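# Replace the seized roller in the roller bed

## Task

The roller bed holds four rollers and one of them is seized: pushing along its top as if to spin it makes it rock slightly but never turn. The axles are hexagonal and spring-loaded; to remove a roller, push its axle toward one bracket until the opposite end leaves its hole. Place the seized roller in the scrap tray and install a working roller in the gap, with its axle centred like the others and both ends seated in their holes. Every good roller that started in the bed must still be in it at the end, and nothing counts as done if the robot alone is holding it in place when you finish. Knocking or placing anything off the table fails the job.

## Robot and tools

Robot: two six-joint arms, left_arm and right_arm, each with a parallel gripper. All poses in results use one world frame: origin on the table top midway between the arms, +z up, +x out over the table, left_arm on the +y side. The names left and right refer to the arms, not to sides of any picture. A gripper's fingers point along its own +z and close along its own y. end_effector_position is the point between the finger pads, roughly 1 cm short of the fingertips; the printed value can be off, more so when the arm is stretched out.

Tool execute_actions takes "actions", a list holding at most one item, plus optional "pictures" (boolean). Three forms:
- Empty list: no command, just returns state, with pictures.
- Motion: {"rows": [...], "steps": n}, n from 1 to 15 (default 15; at least 6 in practice). Each step lasts 1/30 s. Each row drives one step; if rows run out, the last row repeats.
- Wait: {"steps": n} with no rows, n up to 300, counted from the previous result; your writing time is part of it.
Pictures appear only with an empty list or "pictures": true.

Each row is a single list of 14 numbers, each within [-1, 1], always covering both arms: left_arm waist, shoulder, elbow, wrist pitch, wrist yaw, wrist roll, gripper opening, then the same seven for right_arm. The six joint entries are offsets, not targets: they are added to that arm's joint angles printed in the most recent result that lists them (before any such result, and for later calls within the same reply, the base is wherever the arm stands when the action begins). They are not added to the previous row. Scale: 1.0 equals 1.202 rad for waist, 1.258 shoulder, 1.238 elbow, 2.073 wrist pitch, 2.022 wrist yaw and wrist roll. Stated joint ranges (rad): waist -2.618 to 3.054, shoulder 0 to 3.142, elbow 0 to 3.142, wrist pitch -1.571 to 1.571, wrist yaw -1.571 to 1.571, wrist roll -2.094 to 2.094. A call asking any joint to go beyond its end by over 0.036 rad is refused entirely; true ends may sit 0.036 rad either way of these. Requests past the real end are clipped there, and a "joint sent to its limit" line may appear (possibly about an earlier, still-running action); no such line does not prove there is room.

The opening entry is absolute, not an offset: +1 fully open, -1 closed. Between the extremes the fingers go to where grip_measured would read your number. To hold something, command about 0.03 below its grip_measured for a firm grip, less for a gentle one. Readings may carry a fixed error of about 1 mm of opening per gripper. Pad force tops out near 50 to 62 N (lower on some grippers, and weaker on parts under about 2 mm thick); first contact can spike harder.

Motion limits: each joint's target is held within a lead of its measured angle (waist 0.202, shoulder 0.258, elbow 0.238, wrist pitch 0.573, wrist yaw and roll 0.522 rad), and targets are scaled back if they would move the gripper over 70 mm from where it is, so big moves take several calls. An all-zero row is not a pause: it pulls the arm back to its base angles, and arms can sag under zero offsets. To keep an arm steady, make the first call of a reply carry offsets back to the angles you want, use zeros after that, and enlarge the aim if a joint keeps falling short. Between calls the arms continue toward the last row until they all nearly stop or some step is HELD; after that only a new action makes them move or press further. Each result is taken 6 steps before its action ends; those steps run while you write, and the simulation never pauses for your replies.

Result lines: the state line `left_arm: …` | `right_arm: …` gives position (m) and quaternion wxyz. Joint positions and Joint velocities list six joints then finger-pad gap (m; 0.094 fully open). grip_measured shows opening on the command scale. "joint command not followed" means the clearance check altered targets; HELD flags steps where part of your row was not sent. Joint torques are total drive output, with per-arm offsets, friction and noise, so read them cautiously. MOTOR HOT appears from 75 °C; at 90 °C the arm halts for 10 s, at 100 °C it goes limp and drops; both show OVER-TEMPERATURE FAULT. Avoid long heavy holds.

Cameras: cam_high (672x504), cam_low (672x504), cam_left_wrist and cam_right_wrist (616x616 fisheye). Calibration lines give K, distortion and T_world_to_cam mapping world to camera; treat them as approximate. zoom_image takes "camera" (one of those four names) and "region" [x0, y0, x1, y1] in that camera's pixels from the top-left, at most 504 by 504, and returns a finer view of its latest image.

finished_scene takes "scene", the current scene's number; it ends that scene irreversibly, grades it, and reports the next task. Ending a reply with no tool call stops everything.

Avoid: arms colliding or pressing on each other, dropping or flinging the roller, slamming into the bed, very hard pushes, and anything leaving the table. Random tugs on held parts or nudges to loose objects can happen, so confirm the final state by looking before finishing.

Each tool is called after ">>>" as name(argument=value, ...) on one line, values as JSON.

## Session

I'll start by looking at the current state.

>>> execute_actions(actions=[])

Scene clock: 0.00 s of 7500.00 s.
left_arm: end_effector_position=(+0.4707, +0.5543, +0.1246) grip_measured=+1.000 end_effector_quat_wxyz=(+0.254, -0.107, +0.679, +0.680) | right_arm: end_effector_position=(+0.5030, +0.1412, +0.2126) grip_measured=+1.000 end_effector_quat_wxyz=(+0.408, +0.437, +0.526, +0.605)
Joint positions: left_arm=[ 0.101  2.322  1.101  1.408 -1.277  1.237  0.094] | right_arm=[0.943 2.437 1.816 0.698 0.557 1.631 0.094]
Joint velocities: left_arm=[ 0.007  0.012 -0.002 -0.022  0.007 -0.066  0.   ] | right_arm=[-0.007  0.017 -0.002 -0.007 -0.066  0.022  0.   ]
Joint torques (N m, as the arm reports them, + toward a larger angle): no reading

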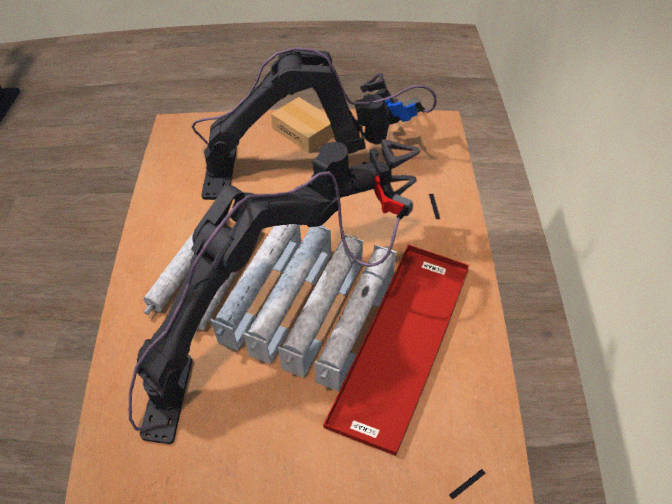

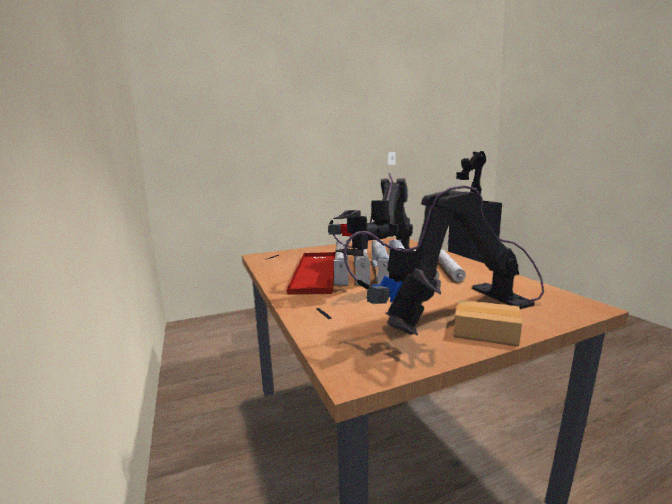

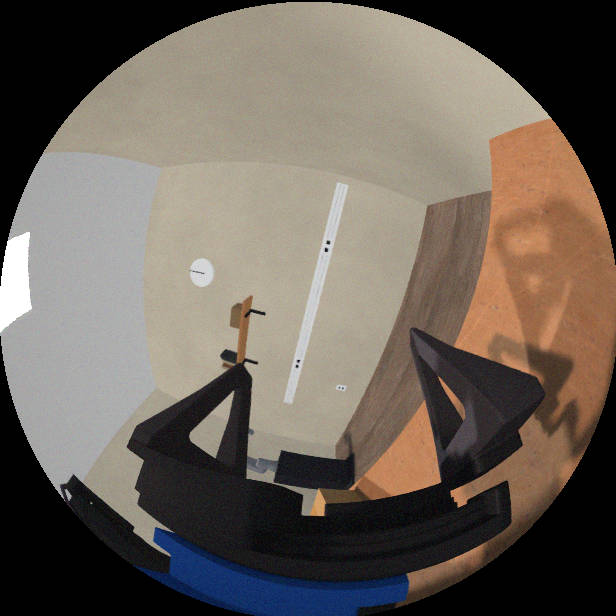

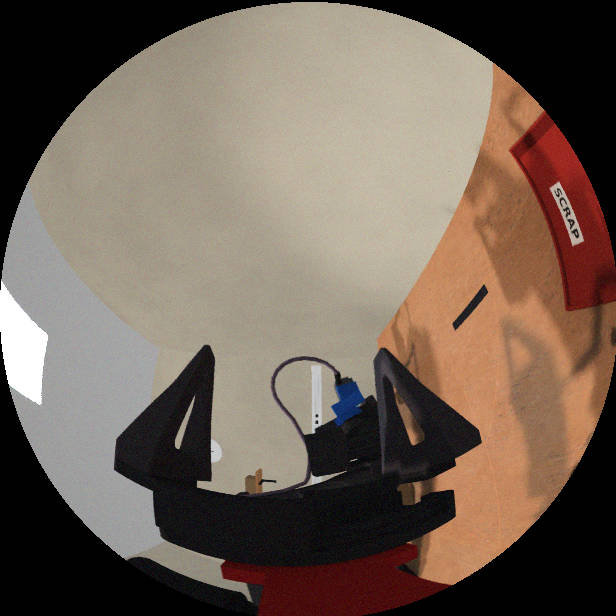

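>>> zoom_image(camera="cam_high", region=[120, 200, 480, 470])

>>> zoom_image(camera="cam_low", region=[270, 200, 510, 360])

Region (120, 200, 480, 470) of cam_high's 672x504 image, scaled by 1.400, with more detail than that image has; it fills the top 378 rows of this view, and the rest is white.

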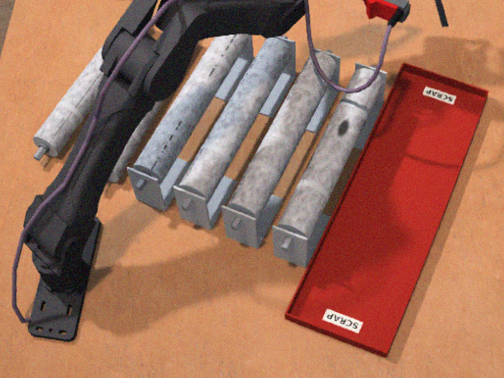

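Region (270, 200, 510, 360) of cam_low's 672x504 image, scaled by 2.100, with more detail than that image has.

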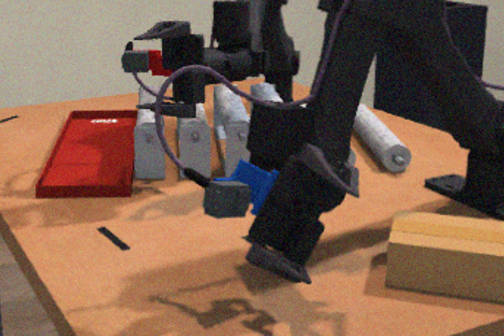

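>>> execute_actions(actions=[{"rows": [[0.25,-0.8,0,0,0.63,-0.61,1, -0.95,-0.9,0,0,-0.275,-0.806,1]], "steps": 15}])

>>> execute_actions(actions=[{"steps": 45}])

Scene clock: 4.30 s of 7500.00 s.
left_arm: end_effector_position=(+0.4670, +0.6255, +0.2577) grip_measured=+1.000 end_effector_quat_wxyz=(+0.517, -0.206, +0.572, +0.603) | right_arm: end_effector_position=(+0.5385, +0.0841, +0.3119) grip_measured=+1.000 end_effector_quat_wxyz=(+0.493, +0.296, +0.557, +0.599)
Joint positions: left_arm=[ 0.322  2.063  1.095  1.377 -0.856  0.833  0.094] | right_arm=[0.779 2.282 1.812 0.683 0.279 1.311 0.094]
Joint velocities: left_arm=[ 0.75  -1.092 -0.002  0.022  1.385 -1.399  0.   ] | right_arm=[-0.72  -0.711  0.007  0.007 -0.652 -1.033  0.   ]
Joint torques (N m, as the arm reports them, + toward a larger angle): left_arm=[ -1.37 -15.84   5.92   1.47   0.22  -0.13] | right_arm=[ -0.52 -13.83   8.78   1.74  -0.04  -0.08]
Steps of this call (steps 1 to 90: nothing new was sent; then 1.00 s passed at rest; steps 91 to 99: the first 9 steps of this action). Readings (joint positions):
91: left_arm=[0.109 2.312 1.098 1.400 -1.242 1.202] | right_arm=[0.937 2.431 1.814 0.695 0.527 1.602]
92: left_arm=[0.123 2.296 1.095 1.387 -1.192 1.156] | right_arm=[0.928 2.422 1.812 0.688 0.483 1.564]
94: left_arm=[0.171 2.243 1.095 1.378 -1.095 1.067] | right_arm=[0.896 2.393 1.812 0.683 0.409 1.490]
98: left_arm=[0.294 2.102 1.095 1.377 -0.905 0.882] | right_arm=[0.805 2.307 1.812 0.683 0.301 1.347]
99: the state above

Scene clock: 5.80 s of 7500.00 s.
left_arm: end_effector_position=(+0.2947, +0.4552, +0.6139) grip_measured=+1.000 end_effector_quat_wxyz=(+0.964, -0.038, +0.174, +0.196) | right_arm: end_effector_position=(+0.1847, -0.3634, +0.7816) grip_measured=+1.000 end_effector_quat_wxyz=(+0.977, +0.031, +0.162, -0.135)
Joint positions: left_arm=[ 0.401  1.305  1.095  1.422 -0.01   0.011  0.094] | right_arm=[-0.192  1.29   1.812  0.718  0.011  0.019  0.094]
Joint velocities: left_arm=[ 0.027  0.027 -0.027 -0.051  0.007 -0.007  0.   ] | right_arm=[ 0.022  0.095  0.007 -0.139  0.022 -0.139  0.   ]
Joint torques (N m, as the arm reports them, + toward a larger angle): left_arm=[ 0.04 -3.91  6.82  0.21  0.01 -0.16] | right_arm=[-0.44 -0.86  5.63  0.25 -0.04 -0.08]
Kept back: nothing.
Steps of this call (steps 1 to 6: the last 6 steps of your previous action; steps 7 to 45: the robot went on to your last target). Readings (joint positions):
1: left_arm=[0.346 2.024 1.095 1.377 -0.808 0.783] | right_arm=[0.753 2.257 1.812 0.683 0.260 1.276]
2: left_arm=[0.366 1.984 1.095 1.378 -0.760 0.733] | right_arm=[0.727 2.232 1.812 0.683 0.242 1.241]
4: left_arm=[0.391 1.902 1.095 1.379 -0.667 0.635] | right_arm=[0.673 2.181 1.812 0.684 0.211 1.170]
8: left_arm=[0.401 1.742 1.095 1.383 -0.479 0.445] | right_arm=[0.562 2.077 1.812 0.684 0.163 1.029]
45: the state above

>>> execute_actions(actions=[{"rows": [[0,0,0,-1,0,0,1, 0,0,-0.575,-1,0,0,1]], "steps": 15}])

>>> execute_actions(actions=[{"steps": 45}], pictures=true)

Scene clock: 7.20 s of 7500.00 s.
left_arm: end_effector_position=(+0.4027, +0.4995, +0.5213) grip_measured=+1.000 end_effector_quat_wxyz=(+0.865, -0.093, +0.461, +0.178) | right_arm: end_effector_position=(+0.2955, -0.3961, +0.6926) grip_measured=+1.000 end_effector_quat_wxyz=(+0.916, +0.060, +0.373, -0.133)
Joint positions: left_arm=[ 0.401  1.297  1.095  0.794 -0.01   0.011  0.094] | right_arm=[-0.192  1.28   1.645  0.43   0.007  0.008  0.094]
Joint velocities: left_arm=[ 0.007  0.012 -0.012 -2.176  0.007 -0.095  0.   ] | right_arm=[-0.002 -0.002 -0.676 -1.048 -0.081 -0.022  0.   ]
Joint torques (N m, as the arm reports them, + toward a larger angle): left_arm=[ 0.02 -5.6   7.22  1.28 -0.05 -0.02] | right_arm=[ 0.02 -2.24  5.18  0.92  0.01  0.02]
Steps of this call (steps 1 to 30: the robot went on to your last target; steps 31 to 33: nothing new was sent; steps 34 to 42: the first 9 steps of this action). Readings (joint positions):
34: left_arm=[0.401 1.303 1.095 1.384 -0.010 0.011] | right_arm=[-0.192 1.294 1.804 0.691 0.007 0.008]
35: left_arm=[0.401 1.297 1.095 1.315 -0.010 0.011] | right_arm=[-0.192 1.286 1.788 0.661 0.007 0.008]
37: left_arm=[0.401 1.297 1.095 1.172 -0.010 0.011] | right_arm=[-0.192 1.280 1.753 0.601 0.007 0.008]
41: left_arm=[0.401 1.297 1.095 0.870 -0.010 0.011] | right_arm=[-0.192 1.280 1.668 0.465 0.007 0.008]
42: the state above

Scene clock: 8.70 s of 7500.00 s.
left_arm: end_effector_position=(+0.3649, +0.4840, +0.1971) grip_measured=+1.000 end_effector_quat_wxyz=(+0.348, -0.177, +0.917, +0.075) | right_arm: end_effector_position=(+0.1873, -0.3635, +0.1422) grip_measured=+1.000 end_effector_quat_wxyz=(+0.034, +0.152, +0.988, -0.008)
Joint positions: left_arm=[ 0.401  1.297  1.095 -0.64  -0.01   0.011  0.094] | right_arm=[-0.192  1.28   1.113 -1.335  0.007  0.012  0.094]
Joint velocities: left_arm=[ 0.002  0.007 -0.007  0.007 -0.051 -0.081  0.   ] | right_arm=[-0.012  0.002  0.002 -0.11   0.037 -0.007  0.   ]
Joint torques (N m, as the arm reports them, + toward a larger angle): left_arm=[ 0.   -5.45  7.12  1.2   0.   -0.08] | right_arm=[ 0.01 -2.27  6.17  0.36  0.06  0.05]
Kept back: nothing.
Steps of this call (steps 1 to 6: the last 6 steps of your previous action; steps 7 to 45: the robot went on to your last target). Readings (joint positions):
1: left_arm=[0.401 1.297 1.095 0.719 -0.010 0.011] | right_arm=[-0.192 1.280 1.622 0.395 0.007 0.008]
2: left_arm=[0.401 1.297 1.095 0.644 -0.010 0.011] | right_arm=[-0.192 1.280 1.598 0.359 0.007 0.008]
4: left_arm=[0.401 1.297 1.095 0.493 -0.010 0.011] | right_arm=[-0.192 1.280 1.551 0.289 0.007 0.008]
8: left_arm=[0.401 1.297 1.095 0.190 -0.010 0.011] | right_arm=[-0.192 1.280 1.456 0.149 0.007 0.008]
45: the state above
camera_calibration (this result's frames):
cam_left_wrist: T_world_to_cam=[[0.185534, -0.945838, -0.266399, 0.447546], [-0.97664, -0.147588, -0.15618, 0.485162], [0.108404, 0.289152, -0.951125, 0.110895], [0, 0, 0, 1]] pos_world=[0.378773, 0.462844, 0.300473]
cam_right_wrist: T_world_to_cam=[[-0.198411, -0.975702, 0.0929471, -0.335173], [-0.730233, 0.210413, 0.64999, 0.149511], [-0.653753, 0.061092, -0.754238, 0.358198], [0, 0, 0, 1]] pos_world=[0.276849, -0.380372, 0.204139]

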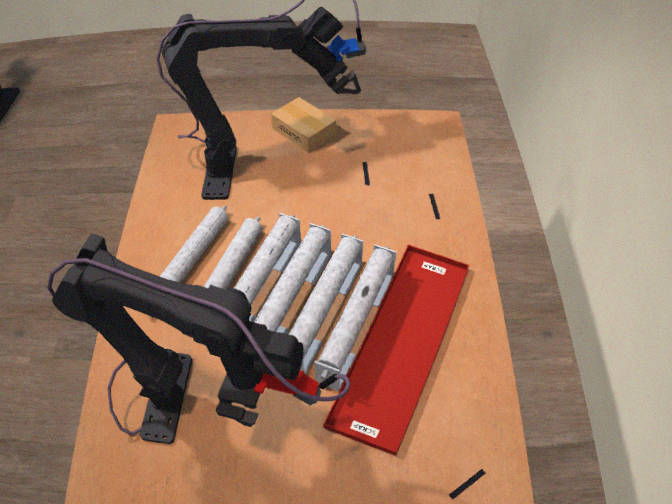

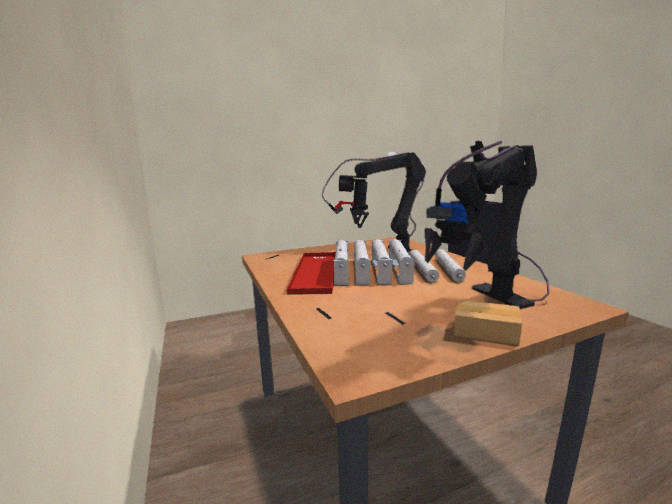

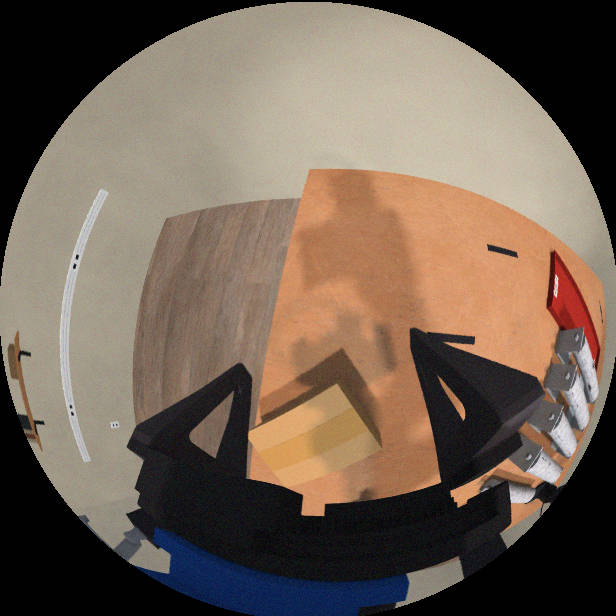

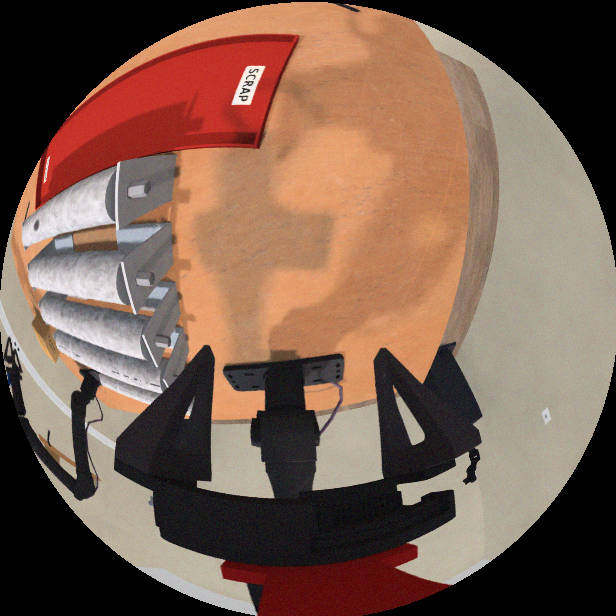

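>>> zoom_image(camera="cam_high", region=[150, 190, 420, 330])

>>> zoom_image(camera="cam_low", region=[320, 225, 480, 305])

>>> zoom_image(camera="cam_right_wrist", region=[10, 130, 230, 430])

Region (150, 190, 420, 330) of cam_high's 672x504 image, scaled by 1.867, with more detail than that image has; it fills the top 261 rows of this view, and the rest is white.

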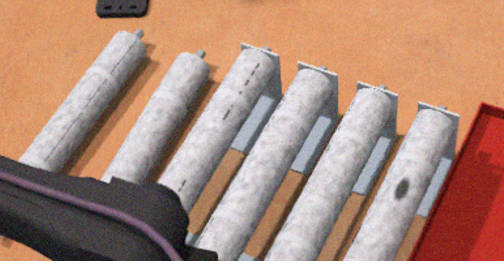

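Region (320, 225, 480, 305) of cam_low's 672x504 image, scaled by 3.150, with more detail than that image has.

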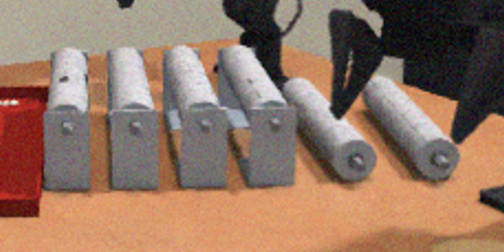

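Region (10, 130, 230, 430) of cam_right_wrist's 616x616 image, scaled by 1.680, with more detail than that image has; it fills the left 370 columns of this view, and the rest is white.

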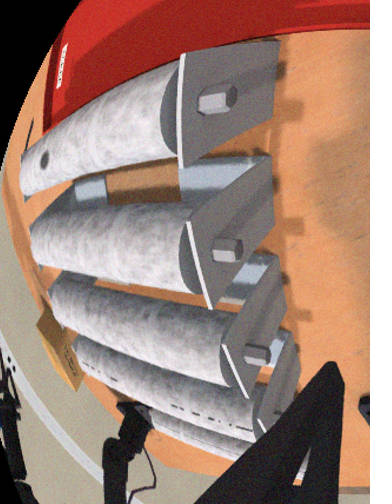

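>>> zoom_image(camera="cam_right_wrist", region=[90, 140, 210, 320])

Region (90, 140, 210, 320) of cam_right_wrist's 616x616 image, scaled by 2.800, with more detail than that image has.

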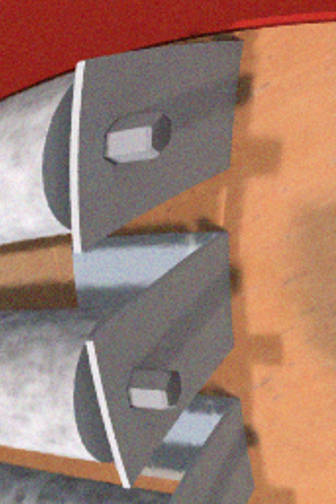

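>>> execute_actions(actions=[{"rows": [[-0.93,0,0,0,0,0,1, 0.5017,0.5588,0.555,-0.0226,-0.0035,-0.006,-1]], "steps": 15}])

>>> execute_actions(actions=[{"steps": 30}], pictures=true)

Scene clock: 19.60 s of 7500.00 s.
left_arm: end_effector_position=(+0.3890, +0.2780, +0.1984) grip_measured=+1.000 end_effector_quat_wxyz=(+0.359, +0.089, +0.929, -0.023) | right_arm: end_effector_position=(+0.3234, -0.2506, +0.1356) grip_measured=-0.980 end_effector_quat_wxyz=(+0.001, -0.073, +0.997, -0.008)
Joint positions: left_arm=[-0.177  1.297  1.095 -0.633 -0.02   0.009  0.094] | right_arm=[ 0.256  1.846  1.65  -1.374  0.017  0.01   0.001]
Joint velocities: left_arm=[-2.093  0.002 -0.007 -0.022 -0.007  0.037  0.   ] | right_arm=[ 1.355  1.766  1.526  0.125  0.022 -0.007 -0.011]
Joint torques (N m, as the arm reports them, + toward a larger angle): left_arm=[-0.07 -6.12  7.04  1.3   0.03 -0.06] | right_arm=[ 1.83 -8.59  8.33  0.1  -0.12 -0.04]
Steps of this call (steps 1 to 15: the robot went on to your last target; steps 16 to 90: nothing new was sent; then 7.60 s passed at rest; steps 91 to 99: the first 9 steps of this action). Readings (joint positions):
91: left_arm=[0.380 1.297 1.095 -0.640 -0.024 0.009] | right_arm=[-0.167 1.308 1.143 -1.370 0.018 0.012]
92: left_arm=[0.331 1.297 1.095 -0.640 -0.033 0.009] | right_arm=[-0.112 1.368 1.209 -1.402 0.021 0.012]
94: left_arm=[0.192 1.297 1.095 -0.638 -0.031 0.009] | right_arm=[0.003 1.508 1.347 -1.396 0.019 0.011]
98: left_arm=[-0.103 1.297 1.095 -0.633 -0.022 0.009] | right_arm=[0.207 1.783 1.595 -1.380 0.017 0.010]
99: the state above

Scene clock: 20.60 s of 7500.00 s.
left_arm: end_effector_position=(+0.3007, +0.0967, +0.1986) grip_measured=+1.000 end_effector_quat_wxyz=(+0.338, +0.340, +0.869, -0.127) | right_arm: end_effector_position=(+0.3395, -0.1852, +0.1109) grip_measured=-0.986 end_effector_quat_wxyz=(-0.017, -0.153, +0.988, -0.001)
Joint positions: left_arm=[-0.724  1.297  1.095 -0.631 -0.002  0.011  0.094] | right_arm=[ 0.413  2.005  1.769 -1.369 -0.003  0.005  0.001]
Joint velocities: left_arm=[-0.007  0.007  0.007 -0.007  0.007  0.037  0.   ] | right_arm=[ 0.012  0.012  0.002  0.007 -0.037  0.022  0.   ]
Joint torques (N m, as the arm reports them, + toward a larger angle): left_arm=[ 0.28 -6.39  7.2   1.32 -0.14 -0.01] | right_arm=[ -0.07 -10.25   9.83   0.15   0.05  -0.05]
Kept back: nothing.
Steps of this call (steps 1 to 6: the last 6 steps of your previous action; steps 7 to 30: the robot went on to your last target). Readings (joint positions):
1: left_arm=[-0.251 1.297 1.095 -0.632 -0.019 0.009] | right_arm=[0.305 1.903 1.700 -1.369 0.017 0.009]
2: left_arm=[-0.325 1.297 1.095 -0.632 -0.018 0.009] | right_arm=[0.351 1.949 1.736 -1.360 0.014 0.008]
4: left_arm=[-0.473 1.297 1.095 -0.631 -0.017 0.009] | right_arm=[0.418 2.000 1.759 -1.346 0.003 0.007]
8: left_arm=[-0.714 1.297 1.095 -0.631 0.000 0.010] | right_arm=[0.436 2.009 1.762 -1.360 -0.005 0.005]
30: the state above
All arms were judged still, so your last target was given up. Only a new action makes them travel on or press farther. Fingers that are still opening or closing keep moving.
camera_calibration (this result's frames):
cam_left_wrist: T_world_to_cam=[[-0.77575, -0.573732, -0.262762, 0.345903], [-0.549319, 0.818899, -0.16629, 0.145588], [0.310582, 0.0153405, -0.950423, 0.196825], [0, 0, 0, 1]] pos_world=[0.287178, 0.0762144, 0.302168]
cam_right_wrist: T_world_to_cam=[[0.406644, -0.910732, 0.0721735, -0.319184], [-0.648427, -0.232066, 0.725043, 0.12541], [-0.643571, -0.341634, -0.684911, 0.337488], [0, 0, 0, 1]] pos_world=[0.428311, -0.146291, 0.163258]

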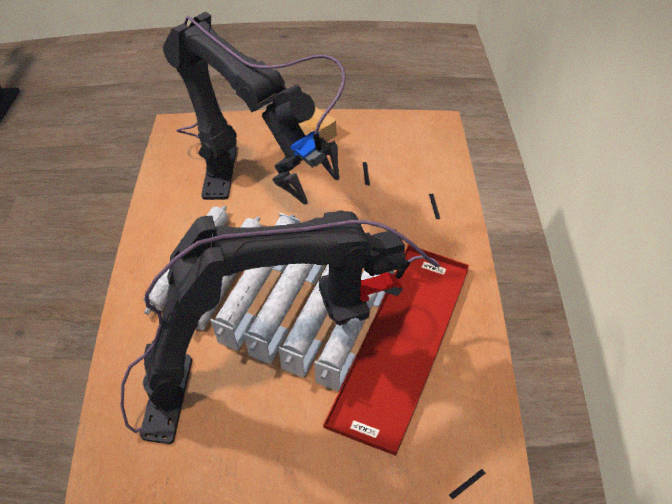

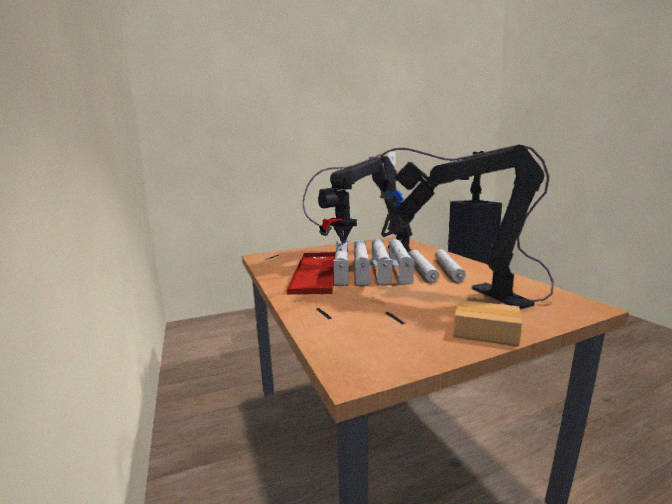

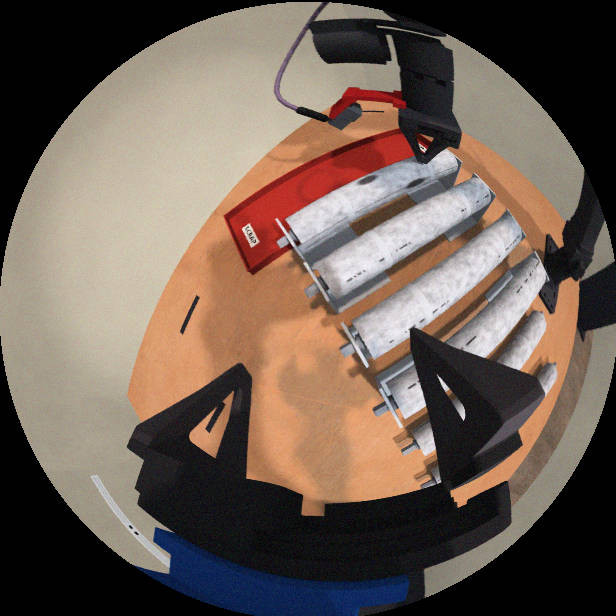

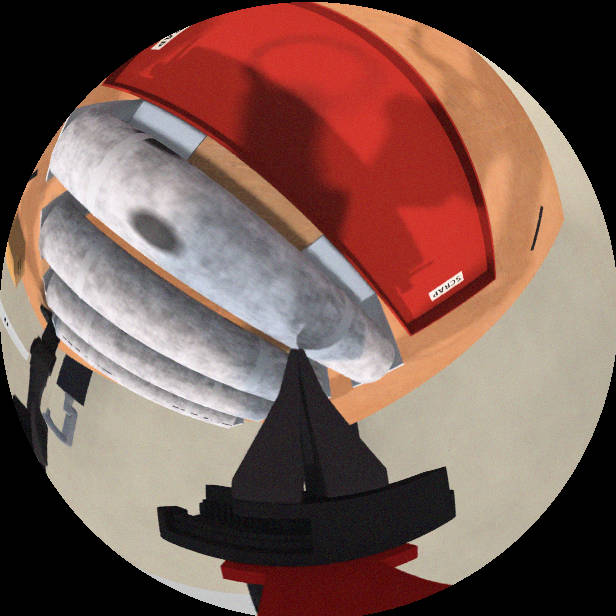

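>>> zoom_image(camera="cam_left_wrist", region=[260, 130, 570, 440])

Region (260, 130, 570, 440) of cam_left_wrist's 616x616 image, scaled by 1.626, with more detail than that image has.

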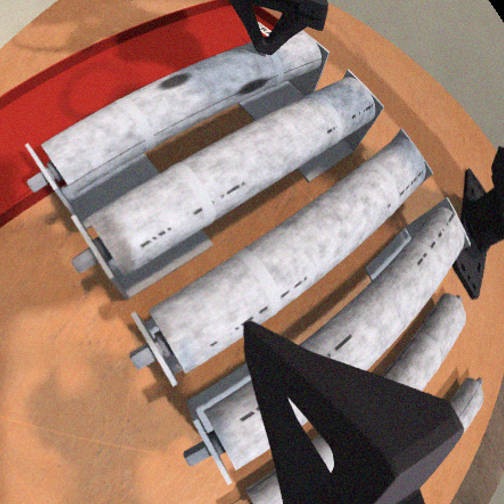

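>>> execute_actions(actions=[{"rows": [[0,0,0,0,0,0,1, -0.0017,-0.015,0.025,-0.0063,0,0,-1],[0,0,0,0,0,0,1, -0.0017,-0.012,0.025,-0.0063,0,0,-1],[0,0,0,0,0,0,1, -0.0017,-0.009,0.025,-0.0063,0,0,-1],[0,0,0,0,0,0,1, -0.0017,-0.006,0.025,-0.0063,0,0,-1],[0,0,0,0,0,0,1, -0.0017,-0.003,0.025,-0.0063,0,0,-1],[0,0,0,0,0,0,1, -0.0017,0.0,0.025,-0.0063,0,0,-1],[0,0,0,0,0,0,1, -0.0017,0.003,0.025,-0.0063,0,0,-1],[0,0,0,0,0,0,1, -0.0017,0.0064,0.025,-0.0063,0,0,-1]], "steps": 15}])

>>> execute_actions(actions=[{"steps": 8}], pictures=true)

Scene clock: 21.93 s of 7500.00 s.
left_arm: end_effector_position=(+0.3007, +0.0967, +0.1986) grip_measured=+1.000 end_effector_quat_wxyz=(+0.338, +0.340, +0.869, -0.127) | right_arm: end_effector_position=(+0.3393, -0.1853, +0.1109) grip_measured=-0.986 end_effector_quat_wxyz=(-0.018, -0.153, +0.988, -0.001)
Joint positions: left_arm=[-0.724  1.297  1.095 -0.631 -0.002  0.011  0.094] | right_arm=[ 0.413  2.005  1.769 -1.37  -0.003  0.005  0.001]
Joint velocities: left_arm=[ 0.007  0.017  0.002  0.066  0.051 -0.022  0.   ] | right_arm=[-0.007 -0.012  0.017 -0.007 -0.037 -0.007 -0.001]
Joint torques (N m, as the arm reports them, + toward a larger angle): left_arm=[ 0.03 -6.32  7.28  1.36 -0.02 -0.02] | right_arm=[-0.13 -8.31  9.81  0.14  0.02 -0.01]
Steps of this call (steps 1 to 31: nothing new was sent; steps 32 to 40: the first 9 steps of this action). Readings (joint positions):
32: left_arm=[-0.724 1.297 1.095 -0.631 -0.002 0.011] | right_arm=[0.413 2.005 1.769 -1.369 -0.003 0.005]
33: left_arm=[-0.724 1.297 1.095 -0.631 -0.002 0.011] | right_arm=[0.413 2.005 1.769 -1.370 -0.003 0.005]
35: left_arm=[-0.724 1.297 1.095 -0.631 -0.002 0.011] | right_arm=[0.413 2.005 1.769 -1.370 -0.003 0.005]
39: left_arm=[-0.724 1.297 1.095 -0.631 -0.002 0.011] | right_arm=[0.413 2.005 1.769 -1.370 -0.003 0.005]
40: the state above

Scene clock: 22.20 s of 7500.00 s.
left_arm: end_effector_position=(+0.3007, +0.0967, +0.1986) grip_measured=+1.000 end_effector_quat_wxyz=(+0.338, +0.340, +0.869, -0.127) | right_arm: end_effector_position=(+0.3393, -0.1853, +0.1109) grip_measured=-0.986 end_effector_quat_wxyz=(-0.018, -0.153, +0.988, -0.001)
Joint positions: left_arm=[-0.724  1.297  1.095 -0.631 -0.002  0.011  0.094] | right_arm=[ 0.413  2.005  1.769 -1.37  -0.003  0.005  0.001]
Joint velocities: left_arm=[-0.002 -0.007 -0.007 -0.007 -0.081 -0.022  0.   ] | right_arm=[ 0.002 -0.012 -0.002  0.037 -0.007 -0.037 -0.   ]
Joint torques (N m, as the arm reports them, + toward a larger angle): left_arm=[ 0.24 -5.98  7.31  1.36 -0.03 -0.02] | right_arm=[-0.12 -8.31  9.82  0.15  0.01 -0.01]
Kept back: nothing.
Steps of this call (steps 1 to 6: the last 6 steps of your previous action; steps 7 to 8: the robot went on to your last target). Readings (joint positions):
1: left_arm=[-0.724 1.297 1.095 -0.631 -0.002 0.011] | right_arm=[0.413 2.005 1.769 -1.370 -0.003 0.005]
2: left_arm=[-0.724 1.297 1.095 -0.631 -0.002 0.011] | right_arm=[0.413 2.005 1.769 -1.370 -0.003 0.005]
4: left_arm=[-0.724 1.297 1.095 -0.631 -0.002 0.011] | right_arm=[0.413 2.005 1.769 -1.370 -0.003 0.005]
8: the state above
camera_calibration (this result's frames):
cam_left_wrist: T_world_to_cam=[[-0.77575, -0.573732, -0.262762, 0.345903], [-0.549319, 0.818899, -0.16629, 0.145588], [0.310582, 0.0153405, -0.950423, 0.196825], [0, 0, 0, 1]] pos_world=[0.287178, 0.0762144, 0.302168]
cam_right_wrist: T_world_to_cam=[[0.406696, -0.910715, 0.0720918, -0.31917], [-0.6479, -0.231896, 0.725568, 0.12507], [-0.644068, -0.341794, -0.684364, 0.337434], [0, 0, 0, 1]] pos_world=[0.428169, -0.146337, 0.163191]

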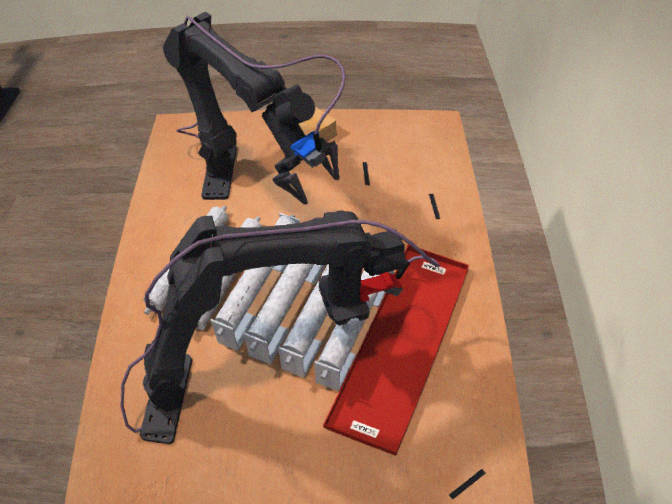

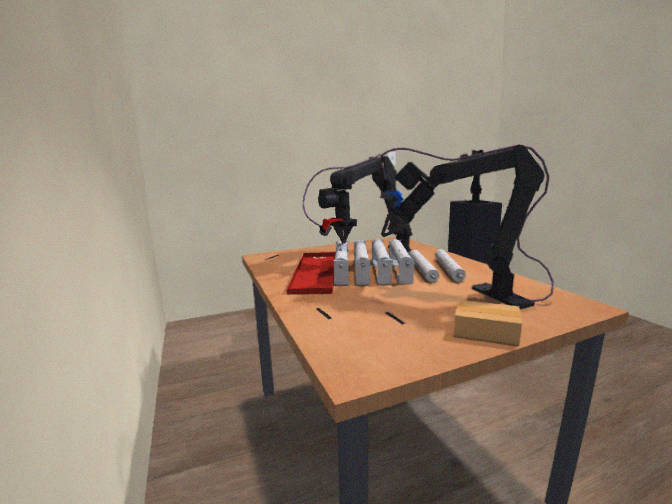

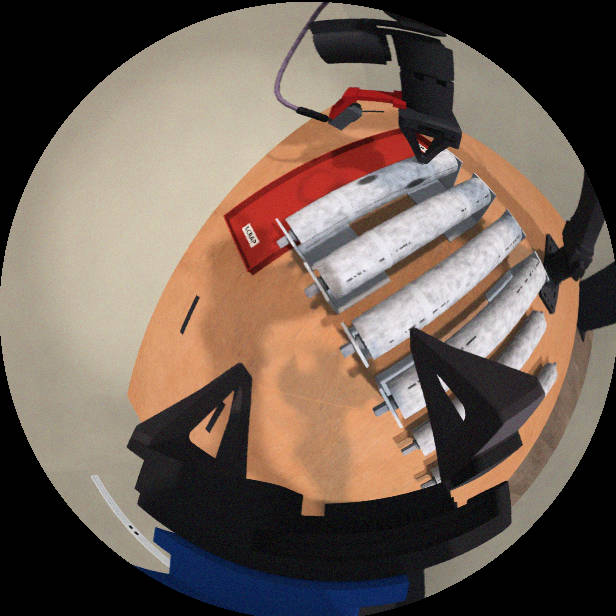

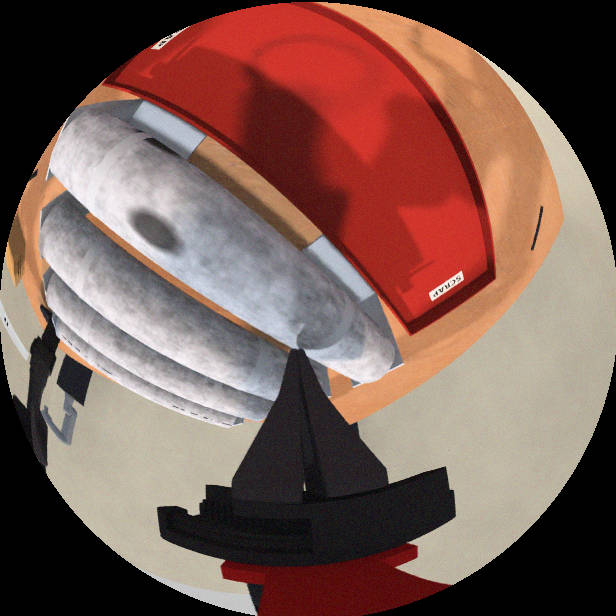

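>>> zoom_image(camera="cam_left_wrist", region=[380, 110, 480, 200])

>>> zoom_image(camera="cam_low", region=[310, 205, 390, 265])

Region (380, 110, 480, 200) of cam_left_wrist's 616x616 image, scaled by 5.040, with more detail than that image has; it fills the top 454 rows of this view, and the rest is white.

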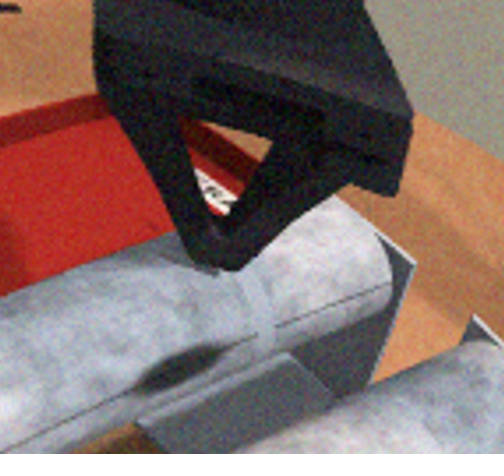

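Region (310, 205, 390, 265) of cam_low's 672x504 image, scaled by 6.300, with more detail than that image has; it fills the top 378 rows of this view, and the rest is white.

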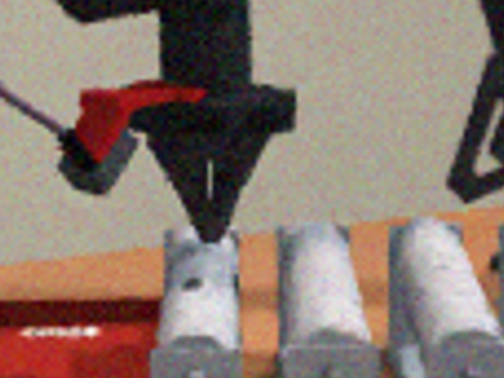

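>>> execute_actions(actions=[{"rows": [[0,0,0,0,0,0,1, -0.0017,0.009,0.025,-0.0063,0,0,-1],[0,0,0,0,0,0,1, -0.0017,0.012,0.025,-0.0063,0,0,-1],[0,0,0,0,0,0,1, -0.0017,0.015,0.025,-0.0063,0,0,-1],[0,0,0,0,0,0,1, -0.0017,0.018,0.025,-0.0063,0,0,-1],[0,0,0,0,0,0,1, -0.0017,0.021,0.025,-0.0063,0,0,-1],[0,0,0,0,0,0,1, -0.0017,0.024,0.025,-0.0063,0,0,-1],[0,0,0,0,0,0,1, -0.0017,0.027,0.025,-0.0063,0,0,-1],[0,0,0,0,0,0,1, -0.0017,0.030,0.025,-0.0063,0,0,-1]], "steps": 15}])

>>> execute_actions(actions=[{"steps": 8}])

Scene clock: 23.10 s of 7500.00 s.
left_arm: end_effector_position=(+0.3007, +0.0967, +0.1986) grip_measured=+1.000 end_effector_quat_wxyz=(+0.338, +0.340, +0.869, -0.127) | right_arm: end_effector_position=(+0.3387, -0.1855, +0.1059) grip_measured=-0.986 end_effector_quat_wxyz=(-0.026, -0.153, +0.988, -0.003)
Joint positions: left_arm=[-0.724  1.297  1.095 -0.631 -0.002  0.011  0.094] | right_arm=[ 0.413  2.02   1.771 -1.374 -0.003  0.005  0.001]
Joint velocities: left_arm=[-0.007 -0.007  0.002  0.022 -0.007  0.007  0.   ] | right_arm=[ 0.012  0.056  0.208 -0.183 -0.007 -0.022  0.   ]
Joint torques (N m, as the arm reports them, + toward a larger angle): left_arm=[-0.04 -6.09  7.13  1.36 -0.03 -0.05] | right_arm=[-0.19 -7.85  8.61  0.42  0.04  0.  ]
Steps of this call (steps 1 to 15: the robot went on to your last target; steps 16 to 18: nothing new was sent; steps 19 to 27: the first 9 steps of this action). Readings (joint positions):
19: left_arm=[-0.724 1.297 1.095 -0.631 -0.002 0.011] | right_arm=[0.413 2.005 1.769 -1.371 -0.003 0.005]
20: left_arm=[-0.724 1.297 1.095 -0.631 -0.002 0.011] | right_arm=[0.413 2.005 1.769 -1.371 -0.003 0.005]
22: left_arm=[-0.724 1.297 1.095 -0.631 -0.002 0.011] | right_arm=[0.413 2.005 1.769 -1.371 -0.003 0.005]
26: left_arm=[-0.724 1.297 1.095 -0.631 -0.002 0.011] | right_arm=[0.413 2.016 1.769 -1.372 -0.003 0.005]
27: the state above

Scene clock: 23.37 s of 7500.00 s.
left_arm: end_effector_position=(+0.3007, +0.0967, +0.1986) grip_measured=+1.000 end_effector_quat_wxyz=(+0.338, +0.340, +0.869, -0.127) | right_arm: end_effector_position=(+0.3388, -0.1854, +0.1062) grip_measured=-0.986 end_effector_quat_wxyz=(-0.026, -0.153, +0.988, -0.003)
Joint positions: left_arm=[-0.724  1.297  1.095 -0.631 -0.002  0.011  0.094] | right_arm=[ 0.413  2.022  1.774 -1.376 -0.003  0.005  0.001]
Joint velocities: left_arm=[-0.012 -0.007 -0.007 -0.022  0.037  0.022  0.   ] | right_arm=[ 0.002  0.017 -0.027 -0.037  0.022 -0.007 -0.   ]
Joint torques (N m, as the arm reports them, + toward a larger angle): left_arm=[-0.15 -6.07  7.22  1.35 -0.04 -0.07] | right_arm=[-0.17 -7.64  9.29  0.18  0.01  0.  ]
Kept back: nothing.
Steps of this call (steps 1 to 6: the last 6 steps of your previous action; steps 7 to 8: the robot went on to your last target). Readings (joint positions):
1: left_arm=[-0.724 1.297 1.095 -0.631 -0.002 0.011] | right_arm=[0.413 2.020 1.774 -1.375 -0.003 0.005]
2: left_arm=[-0.724 1.297 1.095 -0.631 -0.002 0.011] | right_arm=[0.413 2.020 1.774 -1.375 -0.003 0.005]
4: left_arm=[-0.724 1.297 1.095 -0.631 -0.002 0.011] | right_arm=[0.413 2.022 1.774 -1.376 -0.003 0.005]
8: the state above

>>> execute_actions(actions=[{"rows": [[0,0,0,0,0,0,1, 0.005,0.005,0.005,0.0005,0,0,-1],[0,0,0,0,0,0,1, 0.0115,-0.006,-0.011,0.0043,0,0,-1],[0,0,0,0,0,0,1, 0.018,-0.0174,-0.0265,0.0082,0,0,-1],[0,0,0,0,0,0,1, 0.0246,-0.0288,-0.0423,0.012,0,0,-1],[0,0,0,0,0,0,1, 0.0312,-0.040,-0.058,0.0159,0,0,-1],[0,0,0,0,0,0,1, 0.0378,-0.0515,-0.074,0.0198,0,0,-1],[0,0,0,0,0,0,1, 0.0444,-0.063,-0.090,0.0236,0,0,-1],[0,0,0,0,0,0,1, 0.051,-0.074,-0.1056,0.0275,0,0,-1],[0,0,0,0,0,0,1, 0.0575,-0.0856,-0.1215,0.0313,0,0,-1],[0,0,0,0,0,0,1, 0.0641,-0.097,-0.1373,0.0352,0,0,-1]], "steps": 15}])

>>> execute_actions(actions=[{"steps": 10}], pictures=true)

Scene clock: 26.27 s of 7500.00 s.
left_arm: end_effector_position=(+0.3007, +0.0967, +0.1986) grip_measured=+1.000 end_effector_quat_wxyz=(+0.338, +0.340, +0.869, -0.127) | right_arm: end_effector_position=(+0.3188, -0.1761, +0.1028) grip_measured=-0.986 end_effector_quat_wxyz=(-0.029, -0.175, +0.984, -0.006)
Joint positions: left_arm=[-0.724  1.297  1.095 -0.631 -0.002  0.011  0.094] | right_arm=[ 0.457  1.964  1.677 -1.344  0.002  0.005  0.001]
Joint velocities: left_arm=[-0.007  0.017 -0.002  0.022 -0.051  0.022  0.   ] | right_arm=[ 0.3   -0.379 -0.618  0.139 -0.037 -0.066  0.   ]
Joint torques (N m, as the arm reports them, + toward a larger angle): left_arm=[-0.09 -6.21  7.15  1.38 -0.06 -0.04] | right_arm=[  0.35 -10.22   5.71   0.29  -0.02  -0.03]
Steps of this call (steps 1 to 15: the robot went on to your last target; steps 16 to 78: nothing new was sent; steps 79 to 87: the first 9 steps of this action). Readings (joint positions):
79: left_arm=[-0.724 1.297 1.095 -0.631 -0.002 0.011] | right_arm=[0.413 2.022 1.774 -1.376 -0.003 0.005]
80: left_arm=[-0.724 1.297 1.095 -0.631 -0.002 0.011] | right_arm=[0.413 2.022 1.774 -1.376 -0.003 0.005]
82: left_arm=[-0.724 1.297 1.095 -0.631 -0.002 0.011] | right_arm=[0.417 2.019 1.769 -1.373 0.001 0.005]
86: left_arm=[-0.724 1.297 1.095 -0.631 -0.002 0.011] | right_arm=[0.447 1.977 1.698 -1.349 0.002 0.005]
87: the state above

Scene clock: 26.60 s of 7500.00 s.
left_arm: end_effector_position=(+0.3007, +0.0967, +0.1986) grip_measured=+1.000 end_effector_quat_wxyz=(+0.338, +0.340, +0.869, -0.127) | right_arm: end_effector_position=(+0.3073, -0.1675, +0.1039) grip_measured=-0.986 end_effector_quat_wxyz=(-0.023, -0.191, +0.981, -0.004)
Joint positions: left_arm=[-0.724  1.297  1.095 -0.631 -0.002  0.011  0.094] | right_arm=[ 0.49   1.922  1.624 -1.321 -0.001  0.005  0.001]
Joint velocities: left_arm=[-0.007 -0.007 -0.002 -0.037 -0.007 -0.007  0.   ] | right_arm=[ 0.007  0.012 -0.012  0.022  0.037 -0.066 -0.   ]
Joint torques (N m, as the arm reports them, + toward a larger angle): left_arm=[-0.15 -6.08  7.17  1.41 -0.08 -0.05] | right_arm=[-0.03 -9.62  5.37  0.37  0.01 -0.01]
Kept back: nothing.
Steps of this call (steps 1 to 6: the last 6 steps of your previous action; steps 7 to 10: the robot went on to your last target). Readings (joint positions):
1: left_arm=[-0.724 1.297 1.095 -0.631 -0.002 0.011] | right_arm=[0.468 1.951 1.656 -1.339 0.002 0.005]
2: left_arm=[-0.724 1.297 1.095 -0.631 -0.002 0.011] | right_arm=[0.477 1.940 1.640 -1.336 0.001 0.005]
4: left_arm=[-0.724 1.297 1.095 -0.631 -0.002 0.011] | right_arm=[0.489 1.927 1.626 -1.336 -0.000 0.005]
8: left_arm=[-0.724 1.297 1.095 -0.631 -0.002 0.011] | right_arm=[0.490 1.922 1.624 -1.325 -0.001 0.005]
10: the state above
camera_calibration (this result's frames):
cam_left_wrist: T_world_to_cam=[[-0.77575, -0.573732, -0.262762, 0.345903], [-0.549319, 0.818899, -0.16629, 0.145588], [0.310582, 0.0153405, -0.950423, 0.196825], [0, 0, 0, 1]] pos_world=[0.287178, 0.0762144, 0.302168]
cam_right_wrist: T_world_to_cam=[[0.477136, -0.87576, 0.0733818, -0.305361], [-0.620123, -0.276337, 0.734224, 0.0967124], [-0.622726, -0.395831, -0.67493, 0.301509], [0, 0, 0, 1]] pos_world=[0.39343, -0.121351, 0.154897]

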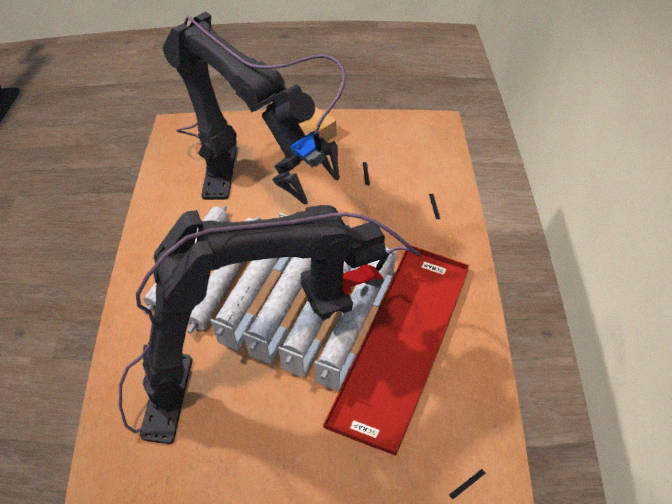

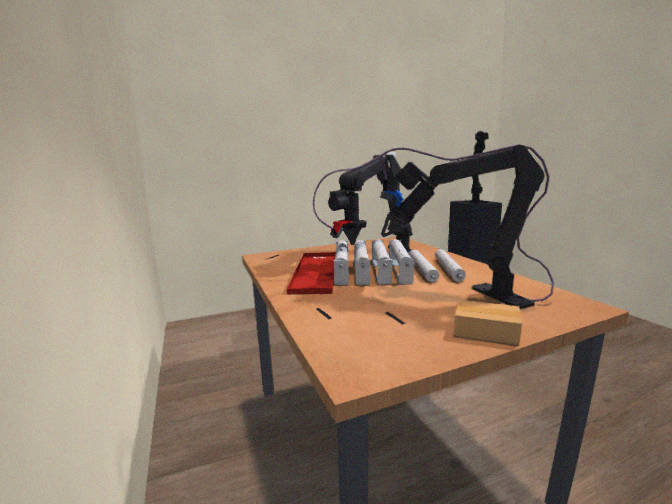

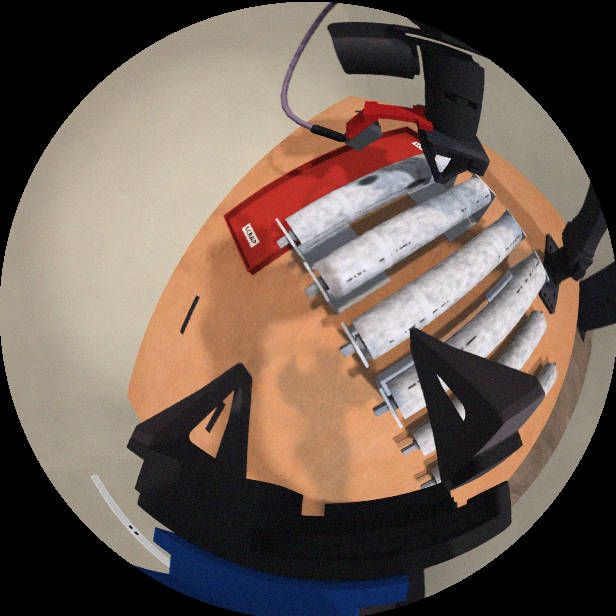

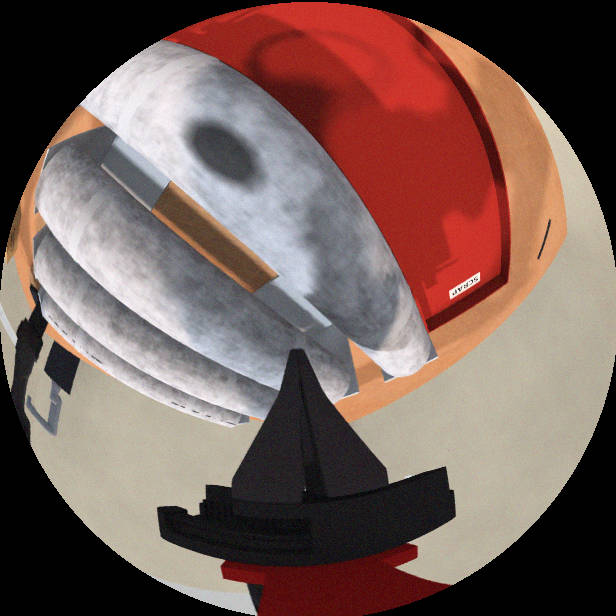

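>>> execute_actions(actions=[{"rows": [[0,0,0,0,0,0,1, 0.0093,-0.0284,-0.0321,0.011,0,0,-1],[0,0,0,0,0,0,1, 0.0187,-0.0394,-0.048,0.0134,0,0,-1],[0,0,0,0,0,0,1, 0.028,-0.0503,-0.0639,0.0157,0,0,-1],[0,0,0,0,0,0,1, 0.0373,-0.0612,-0.0799,0.0181,0,0,-1],[0,0,0,0,0,0,1, 0.0466,-0.0721,-0.0958,0.0204,0,0,-1],[0,0,0,0,0,0,1, 0.056,-0.0831,-0.1117,0.0228,0,0,-1],[0,0,0,0,0,0,1, 0.0653,-0.094,-0.1276,0.0251,0,0,-1],[0,0,0,0,0,0,1, 0.0769,-0.1036,-0.1395,0.0264,0,0,-1],[0,0,0,0,0,0,1, 0.0884,-0.1131,-0.1514,0.0276,0,0,-1],[0,0,0,0,0,0,1, 0.1,-0.1227,-0.1633,0.0289,0,0,-1],[0,0,0,0,0,0,1, 0.1116,-0.1323,-0.1751,0.0302,0,0,-1],[0,0,0,0,0,0,1, 0.1232,-0.1419,-0.187,0.0315,0,0,-1],[0,0,0,0,0,0,1, 0.1347,-0.1514,-0.1989,0.0327,0,0,-1],[0,0,0,0,0,0,1, 0.1463,-0.161,-0.2108,0.034,0,0,-1]], "steps": 15}])

>>> execute_actions(actions=[{"steps": 14}])

Scene clock: 27.77 s of 7500.00 s.
left_arm: end_effector_position=(+0.3007, +0.0967, +0.1986) grip_measured=+1.000 end_effector_quat_wxyz=(+0.338, +0.340, +0.869, -0.127) | right_arm: end_effector_position=(+0.2813, -0.1573, +0.1061) grip_measured=-0.986 end_effector_quat_wxyz=(-0.006, -0.224, +0.974, -0.010)
Joint positions: left_arm=[-0.724  1.297  1.095 -0.631 -0.002  0.011  0.094] | right_arm=[ 0.558  1.816  1.495 -1.268  0.017  0.005  0.001]
Joint velocities: left_arm=[-0.007  0.007 -0.007  0.051 -0.037 -0.022  0.   ] | right_arm=[ 0.427 -0.427 -0.51  -0.007 -0.066 -0.037 -0.   ]
Joint torques (N m, as the arm reports them, + toward a larger angle): left_arm=[ 0.08 -6.09  7.17  1.33 -0.03 -0.03] | right_arm=[ 0.94 -8.01  4.91  0.35 -0.12 -0.01]
Steps of this call (steps 1 to 26: the robot went on to your last target; steps 27 to 35: the first 9 steps of this action). Readings (joint positions):
27: left_arm=[-0.724 1.297 1.095 -0.631 -0.002 0.011] | right_arm=[0.491 1.920 1.621 -1.313 -0.001 0.005]
28: left_arm=[-0.724 1.297 1.095 -0.631 -0.002 0.011] | right_arm=[0.492 1.915 1.612 -1.307 -0.000 0.005]
30: left_arm=[-0.724 1.297 1.095 -0.631 -0.002 0.011] | right_arm=[0.503 1.896 1.579 -1.298 0.000 0.005]
34: left_arm=[-0.724 1.297 1.095 -0.631 -0.002 0.011] | right_arm=[0.544 1.832 1.513 -1.268 0.018 0.005]
35: the state above

Scene clock: 28.23 s of 7500.00 s.
left_arm: end_effector_position=(+0.3007, +0.0967, +0.1986) grip_measured=+1.000 end_effector_quat_wxyz=(+0.338, +0.340, +0.869, -0.127) | right_arm: end_effector_position=(+0.2384, -0.1390, +0.1002) grip_measured=-0.986 end_effector_quat_wxyz=(-0.025, -0.277, +0.960, -0.009)
Joint positions: left_arm=[-0.724  1.297  1.095 -0.631 -0.002  0.011  0.094] | right_arm=[ 0.667  1.744  1.383 -1.263  0.003  0.005  0.001]
Joint velocities: left_arm=[ 0.012 -0.012 -0.002 -0.022 -0.051 -0.037  0.   ] | right_arm=[-0.002  0.007 -0.002  0.051  0.022 -0.022  0.   ]
Joint torques (N m, as the arm reports them, + toward a larger angle): left_arm=[-0.15 -6.35  7.31  1.36 -0.06 -0.02] | right_arm=[-0.07 -8.22  5.46  0.39  0.01  0.  ]
Kept back: nothing.
Steps of this call (steps 1 to 6: the last 6 steps of your previous action; steps 7 to 14: the robot went on to your last target). Readings (joint positions):
1: left_arm=[-0.724 1.297 1.095 -0.631 -0.002 0.011] | right_arm=[0.574 1.802 1.478 -1.268 0.015 0.005]
2: left_arm=[-0.724 1.297 1.095 -0.631 -0.002 0.011] | right_arm=[0.591 1.790 1.460 -1.267 0.015 0.005]
4: left_arm=[-0.724 1.297 1.095 -0.631 -0.002 0.011] | right_arm=[0.623 1.769 1.429 -1.265 0.011 0.005]
8: left_arm=[-0.724 1.297 1.095 -0.631 -0.002 0.011] | right_arm=[0.666 1.745 1.384 -1.265 0.004 0.005]
14: the state above


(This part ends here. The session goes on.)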